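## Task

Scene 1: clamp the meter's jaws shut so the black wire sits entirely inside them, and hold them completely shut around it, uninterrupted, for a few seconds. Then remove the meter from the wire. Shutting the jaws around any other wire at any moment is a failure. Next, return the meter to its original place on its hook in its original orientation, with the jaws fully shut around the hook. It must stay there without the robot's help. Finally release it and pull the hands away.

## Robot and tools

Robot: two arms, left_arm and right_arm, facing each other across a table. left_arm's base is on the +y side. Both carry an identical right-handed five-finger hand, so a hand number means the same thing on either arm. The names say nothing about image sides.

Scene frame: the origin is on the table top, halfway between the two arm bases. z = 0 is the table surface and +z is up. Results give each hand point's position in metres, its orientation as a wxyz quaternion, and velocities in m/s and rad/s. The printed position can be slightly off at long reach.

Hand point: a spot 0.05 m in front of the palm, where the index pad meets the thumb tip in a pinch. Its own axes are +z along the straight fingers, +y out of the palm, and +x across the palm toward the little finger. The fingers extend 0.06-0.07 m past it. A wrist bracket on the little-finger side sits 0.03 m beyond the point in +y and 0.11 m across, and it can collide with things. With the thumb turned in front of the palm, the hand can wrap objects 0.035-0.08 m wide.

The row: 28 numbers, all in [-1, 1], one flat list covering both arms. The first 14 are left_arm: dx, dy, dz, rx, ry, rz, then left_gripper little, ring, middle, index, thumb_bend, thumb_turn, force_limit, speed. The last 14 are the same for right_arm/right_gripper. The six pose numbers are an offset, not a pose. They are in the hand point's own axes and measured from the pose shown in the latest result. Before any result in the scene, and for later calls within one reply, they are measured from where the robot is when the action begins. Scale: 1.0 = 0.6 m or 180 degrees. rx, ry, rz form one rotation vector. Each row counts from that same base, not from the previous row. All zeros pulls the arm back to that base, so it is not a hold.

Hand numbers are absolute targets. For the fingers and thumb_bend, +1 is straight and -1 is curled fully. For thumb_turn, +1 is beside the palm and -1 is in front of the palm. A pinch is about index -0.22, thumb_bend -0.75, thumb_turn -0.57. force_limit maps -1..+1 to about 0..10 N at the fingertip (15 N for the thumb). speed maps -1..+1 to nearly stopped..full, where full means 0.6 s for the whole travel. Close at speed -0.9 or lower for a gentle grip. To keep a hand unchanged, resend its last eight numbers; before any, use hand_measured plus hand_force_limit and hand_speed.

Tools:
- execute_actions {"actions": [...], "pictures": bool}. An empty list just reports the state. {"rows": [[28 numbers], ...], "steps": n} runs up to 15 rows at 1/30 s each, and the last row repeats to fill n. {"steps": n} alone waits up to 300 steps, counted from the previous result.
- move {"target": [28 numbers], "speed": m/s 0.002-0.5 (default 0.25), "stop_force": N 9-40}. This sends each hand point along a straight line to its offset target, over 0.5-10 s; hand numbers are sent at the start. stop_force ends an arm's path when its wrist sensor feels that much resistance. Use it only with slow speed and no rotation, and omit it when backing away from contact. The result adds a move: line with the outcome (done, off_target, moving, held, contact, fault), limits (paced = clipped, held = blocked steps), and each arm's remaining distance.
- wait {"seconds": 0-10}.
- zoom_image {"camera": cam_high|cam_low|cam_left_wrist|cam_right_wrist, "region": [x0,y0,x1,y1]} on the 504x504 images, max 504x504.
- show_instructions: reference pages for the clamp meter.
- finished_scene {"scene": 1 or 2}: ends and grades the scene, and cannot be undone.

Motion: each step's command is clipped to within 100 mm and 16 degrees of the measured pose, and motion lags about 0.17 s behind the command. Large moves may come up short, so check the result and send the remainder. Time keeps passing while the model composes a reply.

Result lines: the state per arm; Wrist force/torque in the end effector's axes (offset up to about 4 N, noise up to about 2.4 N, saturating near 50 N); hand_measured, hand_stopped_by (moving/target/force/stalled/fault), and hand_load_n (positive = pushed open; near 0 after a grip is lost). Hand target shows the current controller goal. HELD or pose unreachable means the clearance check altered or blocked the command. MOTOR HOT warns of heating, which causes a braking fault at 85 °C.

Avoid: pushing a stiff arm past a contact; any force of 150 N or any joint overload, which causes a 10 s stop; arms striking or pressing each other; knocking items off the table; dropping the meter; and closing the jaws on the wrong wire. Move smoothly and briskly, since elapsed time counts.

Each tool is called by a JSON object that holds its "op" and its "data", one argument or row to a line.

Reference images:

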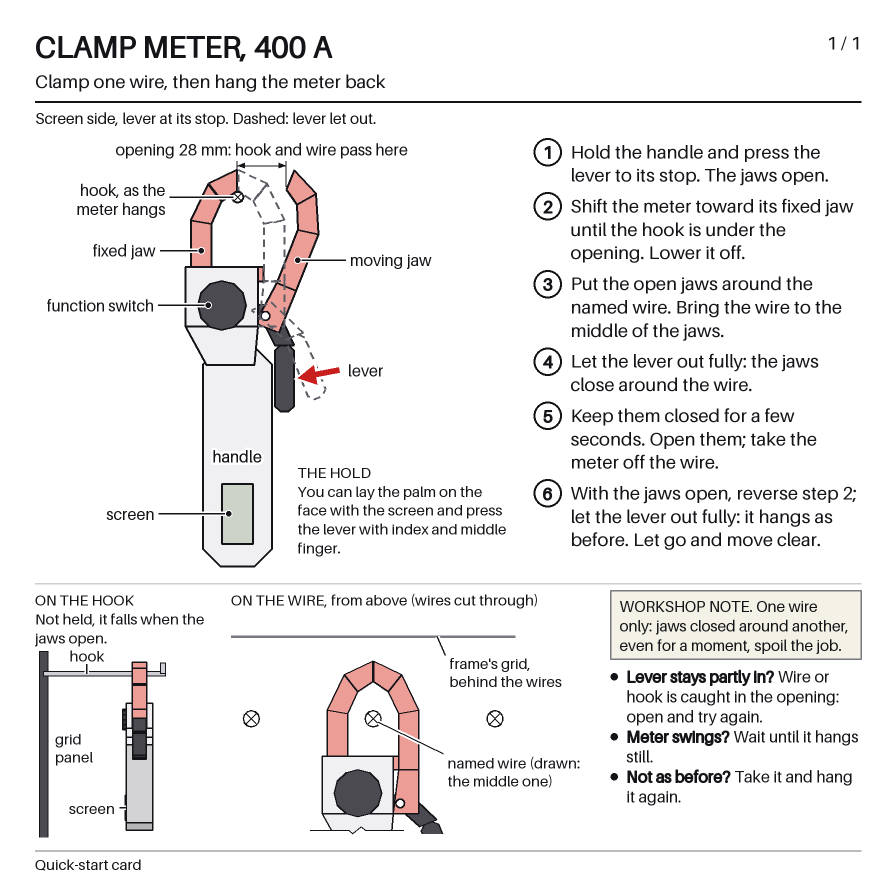

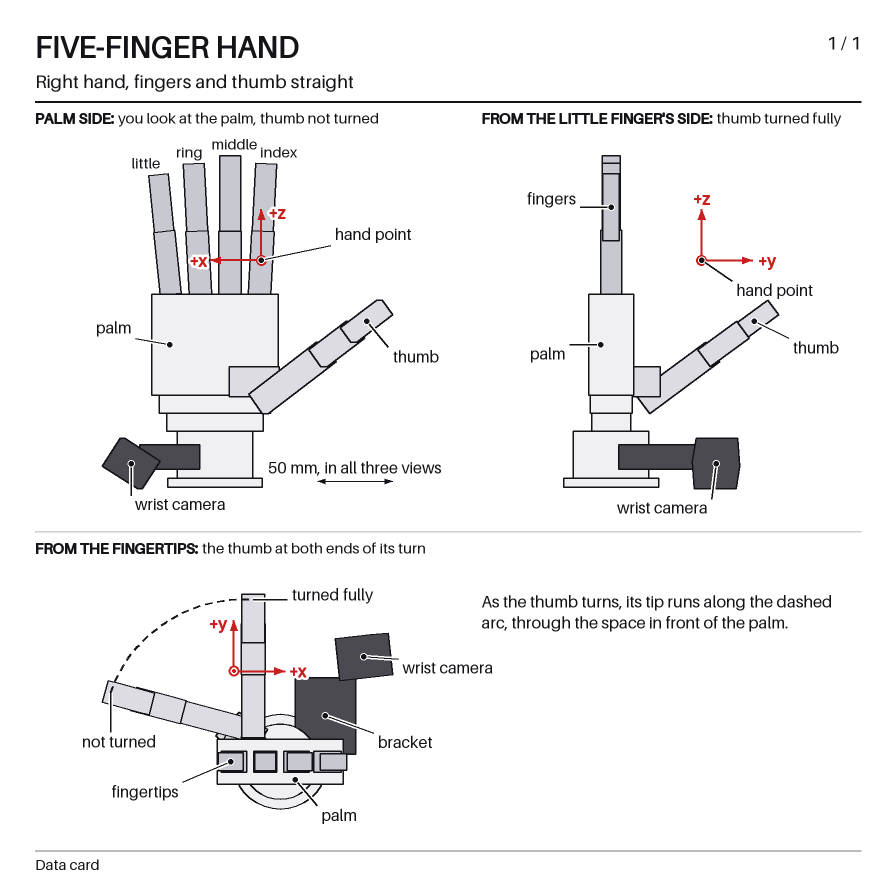

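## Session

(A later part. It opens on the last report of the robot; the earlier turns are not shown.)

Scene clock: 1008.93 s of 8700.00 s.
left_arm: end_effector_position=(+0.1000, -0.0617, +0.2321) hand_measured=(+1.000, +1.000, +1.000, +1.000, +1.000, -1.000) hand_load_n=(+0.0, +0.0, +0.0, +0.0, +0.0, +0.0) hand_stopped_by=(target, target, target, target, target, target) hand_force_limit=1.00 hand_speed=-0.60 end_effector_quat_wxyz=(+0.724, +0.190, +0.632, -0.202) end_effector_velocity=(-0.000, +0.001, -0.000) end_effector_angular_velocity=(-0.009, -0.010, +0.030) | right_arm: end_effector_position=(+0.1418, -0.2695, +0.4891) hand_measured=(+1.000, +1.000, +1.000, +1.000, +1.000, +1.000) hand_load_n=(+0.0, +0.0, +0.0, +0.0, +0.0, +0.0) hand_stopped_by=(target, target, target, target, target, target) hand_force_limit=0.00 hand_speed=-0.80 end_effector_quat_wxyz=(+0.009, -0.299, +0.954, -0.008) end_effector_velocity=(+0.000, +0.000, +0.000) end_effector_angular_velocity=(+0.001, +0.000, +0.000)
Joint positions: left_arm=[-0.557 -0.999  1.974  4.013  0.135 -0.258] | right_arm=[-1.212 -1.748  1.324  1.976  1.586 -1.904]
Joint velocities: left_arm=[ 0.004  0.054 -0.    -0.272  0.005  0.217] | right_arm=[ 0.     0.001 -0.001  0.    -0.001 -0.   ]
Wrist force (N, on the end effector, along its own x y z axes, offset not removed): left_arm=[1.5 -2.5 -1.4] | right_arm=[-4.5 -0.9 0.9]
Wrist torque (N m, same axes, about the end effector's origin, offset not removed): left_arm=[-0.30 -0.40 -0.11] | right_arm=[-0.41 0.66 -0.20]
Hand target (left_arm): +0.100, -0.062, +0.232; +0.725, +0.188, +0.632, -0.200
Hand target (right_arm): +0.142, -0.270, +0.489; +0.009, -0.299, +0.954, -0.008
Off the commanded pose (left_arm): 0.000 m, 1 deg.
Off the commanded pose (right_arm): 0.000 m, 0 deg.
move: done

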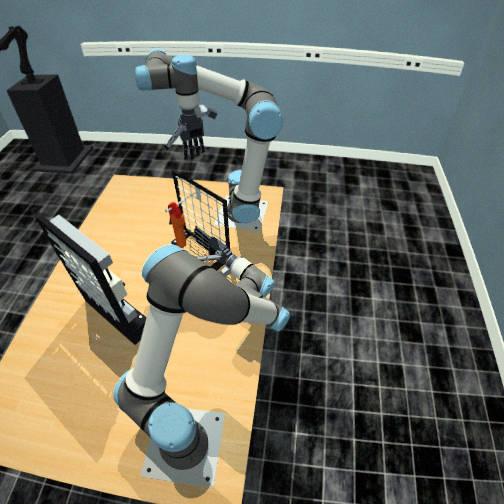

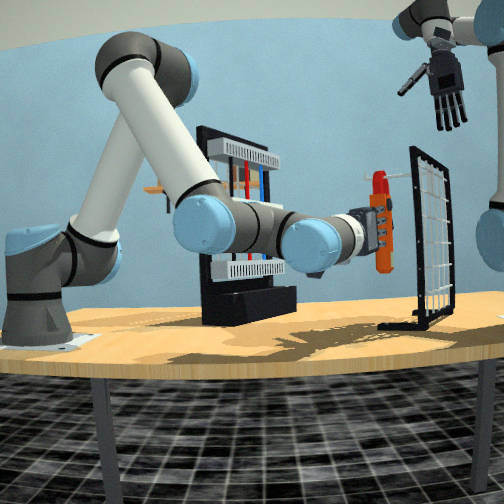

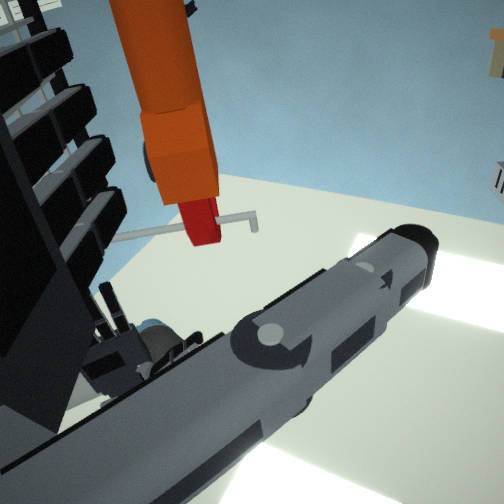

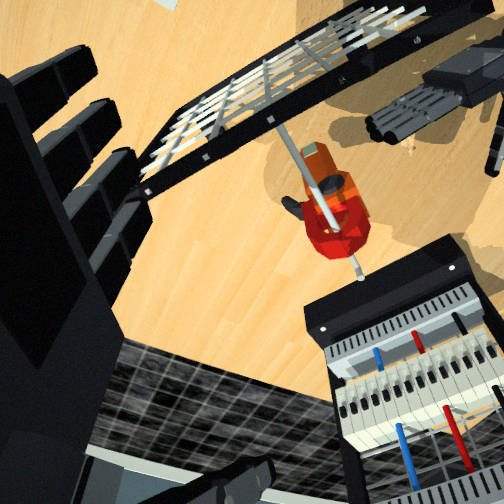

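{"op": "move", "data": {
  "target": [-0.2,0.2,-0.1,0,0,0,1,1,1,1,1,-1,1.0,-0.6, 0,0,0,0,0,0,1,1,1,1,1,1,0,-0.8],
  "speed": 0.12
}}

{"op": "wait", "data": {
  "seconds": 4
}}

{"op": "zoom_image", "data": {
  "camera": "cam_low",
  "region": [330, 140, 470, 320]
}}

{"op": "zoom_image", "data": {
  "camera": "cam_right_wrist",
  "region": [230, 100, 430, 300]
}}

Scene clock: 1020.07 s of 8700.00 s.
left_arm: end_effector_position=(+0.0991, +0.0776, +0.3455) hand_measured=(+1.000, +1.000, +1.000, +1.000, +1.000, -1.000) hand_load_n=(+0.0, +0.0, +0.0, +0.0, +0.0, +0.0) hand_stopped_by=(target, target, target, target, target, target) hand_force_limit=1.00 hand_speed=-0.60 end_effector_quat_wxyz=(+0.725, +0.191, +0.630, -0.204) end_effector_velocity=(-0.001, +0.001, +0.000) end_effector_angular_velocity=(+0.009, +0.016, +0.019) | right_arm: end_effector_position=(+0.1418, -0.2695, +0.4891) hand_measured=(+1.000, +1.000, +1.000, +1.000, +1.000, +1.000) hand_load_n=(+0.0, +0.0, +0.0, +0.0, +0.0, +0.0) hand_stopped_by=(target, target, target, target, target, target) hand_force_limit=0.00 hand_speed=-0.80 end_effector_quat_wxyz=(+0.009, -0.299, +0.954, -0.008) end_effector_velocity=(+0.000, -0.000, -0.000) end_effector_angular_velocity=(-0.001, -0.000, -0.000)
Joint positions: left_arm=[-0.727 -1.203  2.289  2.869  0.185  0.786] | right_arm=[-1.212 -1.748  1.324  1.976  1.586 -1.904]
Joint velocities: left_arm=[-0.001  0.038 -0.038 -0.15   0.001  0.15 ] | right_arm=[-0.     0.    -0.     0.     0.001  0.   ]
Wrist force (N, on the end effector, along its own x y z axes, offset not removed): left_arm=[-2.8 0.4 0.3] | right_arm=[-2.3 -0.7 -0.4]
Wrist torque (N m, same axes, about the end effector's origin, offset not removed): left_arm=[0.11 0.38 -0.44] | right_arm=[-0.28 0.42 -0.04]
Hand target (left_arm): +0.099, +0.078, +0.346; +0.724, +0.190, +0.631, -0.202
Hand target (right_arm): +0.142, -0.270, +0.489; +0.009, -0.299, +0.954, -0.008
Off the commanded pose (left_arm): 0.000 m, 0 deg.
Off the commanded pose (right_arm): 0.000 m, 0 deg.
After step 100, 5.47 s passed at rest.
move: done

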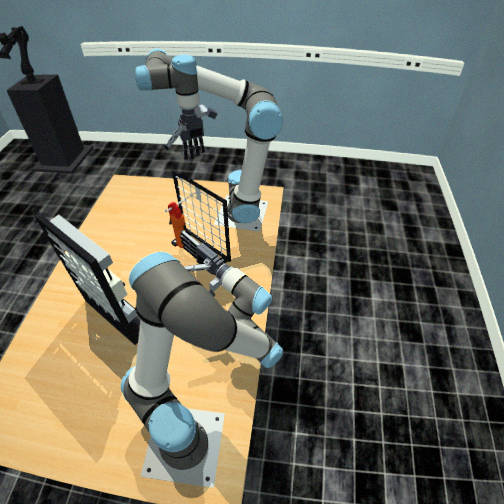

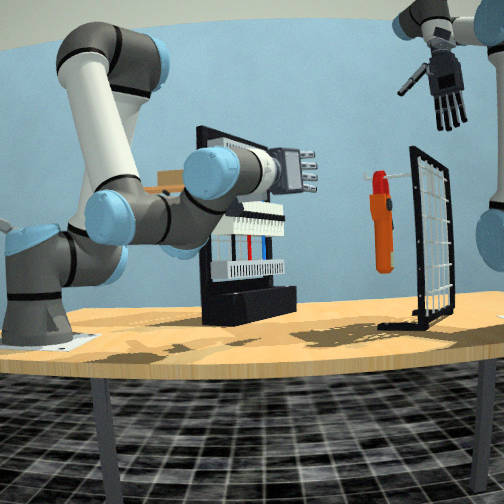

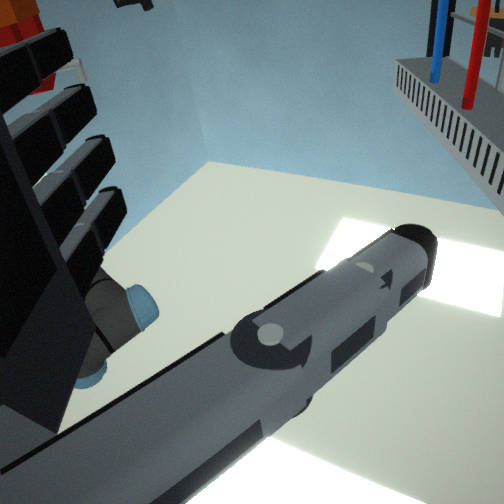

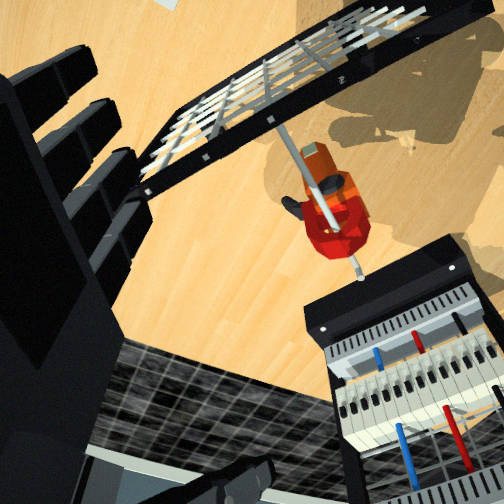

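Scene clock: 1024.07 s of 8700.00 s.
left_arm: end_effector_position=(+0.0990, +0.0777, +0.3456) hand_measured=(+1.000, +1.000, +1.000, +1.000, +1.000, -1.000) hand_load_n=(+0.0, +0.0, +0.0, +0.0, +0.0, +0.0) hand_stopped_by=(target, target, target, target, target, target) hand_force_limit=1.00 hand_speed=-0.60 end_effector_quat_wxyz=(+0.724, +0.190, +0.631, -0.202) end_effector_velocity=(+0.000, +0.000, +0.000) end_effector_angular_velocity=(-0.002, +0.001, +0.001) | right_arm: end_effector_position=(+0.1418, -0.2695, +0.4891) hand_measured=(+1.000, +1.000, +1.000, +1.000, +1.000, +1.000) hand_load_n=(+0.0, +0.0, +0.0, +0.0, +0.0, +0.0) hand_stopped_by=(target, target, target, target, target, target) hand_force_limit=0.00 hand_speed=-0.80 end_effector_quat_wxyz=(+0.009, -0.299, +0.954, -0.008) end_effector_velocity=(-0.000, -0.000, +0.000) end_effector_angular_velocity=(+0.001, -0.001, +0.000)
Joint positions: left_arm=[-0.727 -1.197  2.284  2.848  0.185  0.807] | right_arm=[-1.212 -1.748  1.324  1.976  1.586 -1.904]
Joint velocities: left_arm=[ 0.001 -0.    -0.001  0.     0.    -0.001] | right_arm=[ 0.    -0.001 -0.001 -0.    -0.    -0.   ]
Wrist force (N, on the end effector, along its own x y z axes, offset not removed): left_arm=[-0.7 -2.5 0.9] | right_arm=[-2.5 -1.8 -1.2]
Wrist torque (N m, same axes, about the end effector's origin, offset not removed): left_arm=[-0.18 0.02 -0.45] | right_arm=[-0.40 0.54 -0.14]
Hand target (left_arm): +0.099, +0.078, +0.346; +0.724, +0.190, +0.631, -0.202
Hand target (right_arm): +0.142, -0.270, +0.489; +0.009, -0.299, +0.954, -0.008
Off the commanded pose (left_arm): 0.000 m, 0 deg.
Off the commanded pose (right_arm): 0.000 m, 0 deg.
Steps of this call (steps 1 to 90: nothing new was sent; then 1.00 s passed at rest). Readings (end_effector_position | what the end effector reports):
1: left_arm (+0.0991, +0.0776, +0.3455) | right_arm (+0.1418, -0.2695, +0.4891) | left_arm hand_measured=(+1.000, +1.000, +1.000, +1.000, +1.000, -1.000) hand_load_n=(+0.0, +0.0, +0.0, +0.0, +0.0, +0.0) hand_stopped_by=(target, target, target, target, target, target) hand_force_limit=1.00 hand_speed=-0.60 | right_arm hand_measured=(+1.000, +1.000, +1.000, +1.000, +1.000, +1.000) hand_load_n=(+0.0, +0.0, +0.0, +0.0, +0.0, +0.0) hand_stopped_by=(target, target, target, target, target, target) hand_force_limit=0.00 hand_speed=-0.80
2: left_arm (+0.0990, +0.0777, +0.3455) | right_arm (+0.1418, -0.2695, +0.4891) | left_arm hand_measured=(+1.000, +1.000, +1.000, +1.000, +1.000, -1.000) hand_load_n=(+0.0, +0.0, +0.0, +0.0, +0.0, +0.0) hand_stopped_by=(target, target, target, target, target, target) hand_force_limit=1.00 hand_speed=-0.60 | right_arm hand_measured=(+1.000, +1.000, +1.000, +1.000, +1.000, +1.000) hand_load_n=(+0.0, +0.0, +0.0, +0.0, +0.0, +0.0) hand_stopped_by=(target, target, target, target, target, target) hand_force_limit=0.00 hand_speed=-0.80
4: left_arm (+0.0990, +0.0777, +0.3456) | right_arm (+0.1418, -0.2695, +0.4891) | left_arm hand_measured=(+1.000, +1.000, +1.000, +1.000, +1.000, -1.000) hand_load_n=(+0.0, +0.0, +0.0, +0.0, +0.0, +0.0) hand_stopped_by=(target, target, target, target, target, target) hand_force_limit=1.00 hand_speed=-0.60 | right_arm hand_measured=(+1.000, +1.000, +1.000, +1.000, +1.000, +1.000) hand_load_n=(+0.0, +0.0, +0.0, +0.0, +0.0, +0.0) hand_stopped_by=(target, target, target, target, target, target) hand_force_limit=0.00 hand_speed=-0.80
8: left_arm (+0.0990, +0.0777, +0.3456) | right_arm (+0.1418, -0.2695, +0.4891) | left_arm hand_measured=(+1.000, +1.000, +1.000, +1.000, +1.000, -1.000) hand_load_n=(+0.0, +0.0, +0.0, +0.0, +0.0, +0.0) hand_stopped_by=(target, target, target, target, target, target) hand_force_limit=1.00 hand_speed=-0.60 | right_arm hand_measured=(+1.000, +1.000, +1.000, +1.000, +1.000, +1.000) hand_load_n=(+0.0, +0.0, +0.0, +0.0, +0.0, +0.0) hand_stopped_by=(target, target, target, target, target, target) hand_force_limit=0.00 hand_speed=-0.80
90: the state above

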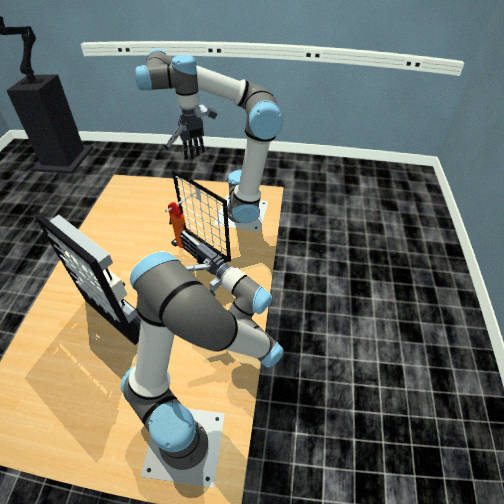

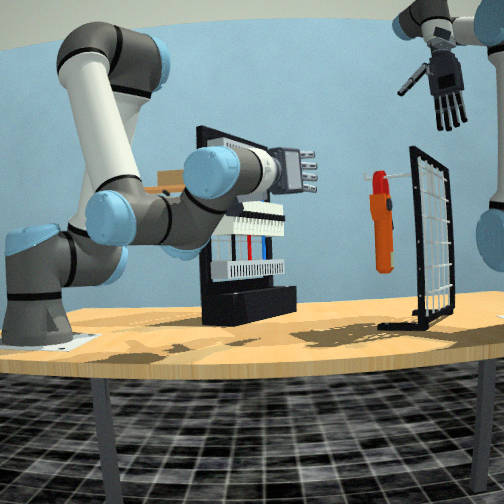

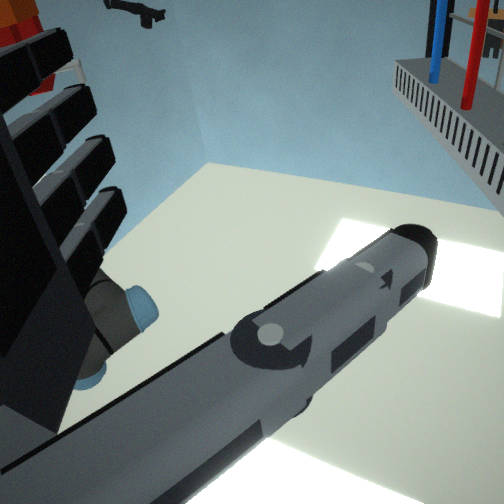

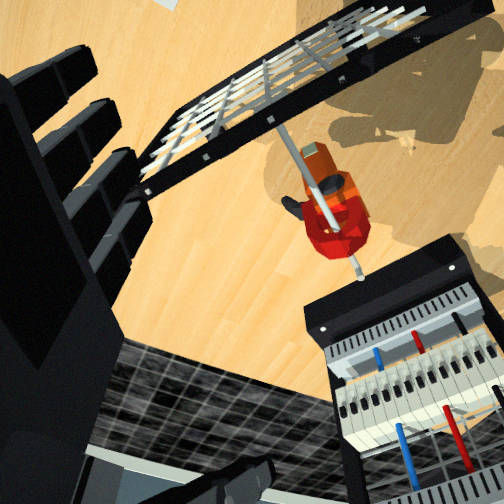

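Region (330, 140, 470, 320) of cam_low's 504x504 image, scaled by 2.800, with more detail than that image has.

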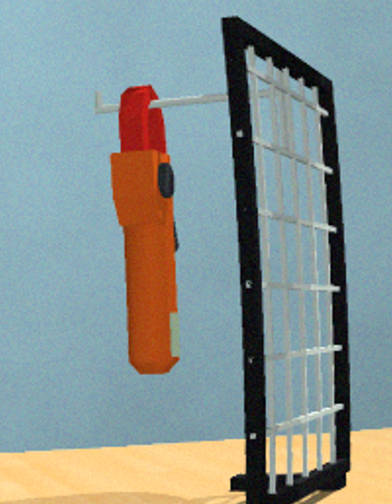

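Region (230, 100, 430, 300) of cam_right_wrist's 504x504 image, scaled by 2.520, with more detail than that image has.

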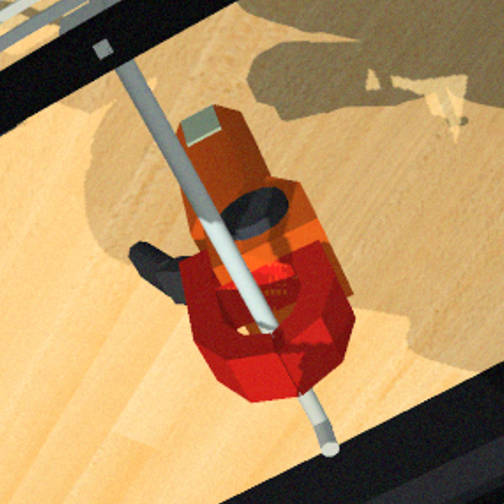

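The jaws sit at about (337,235), which is where they started, so scene 1 is done.

{"op": "finished_scene", "data": {
  "scene": 1
}}

The scene is finished: the task was done.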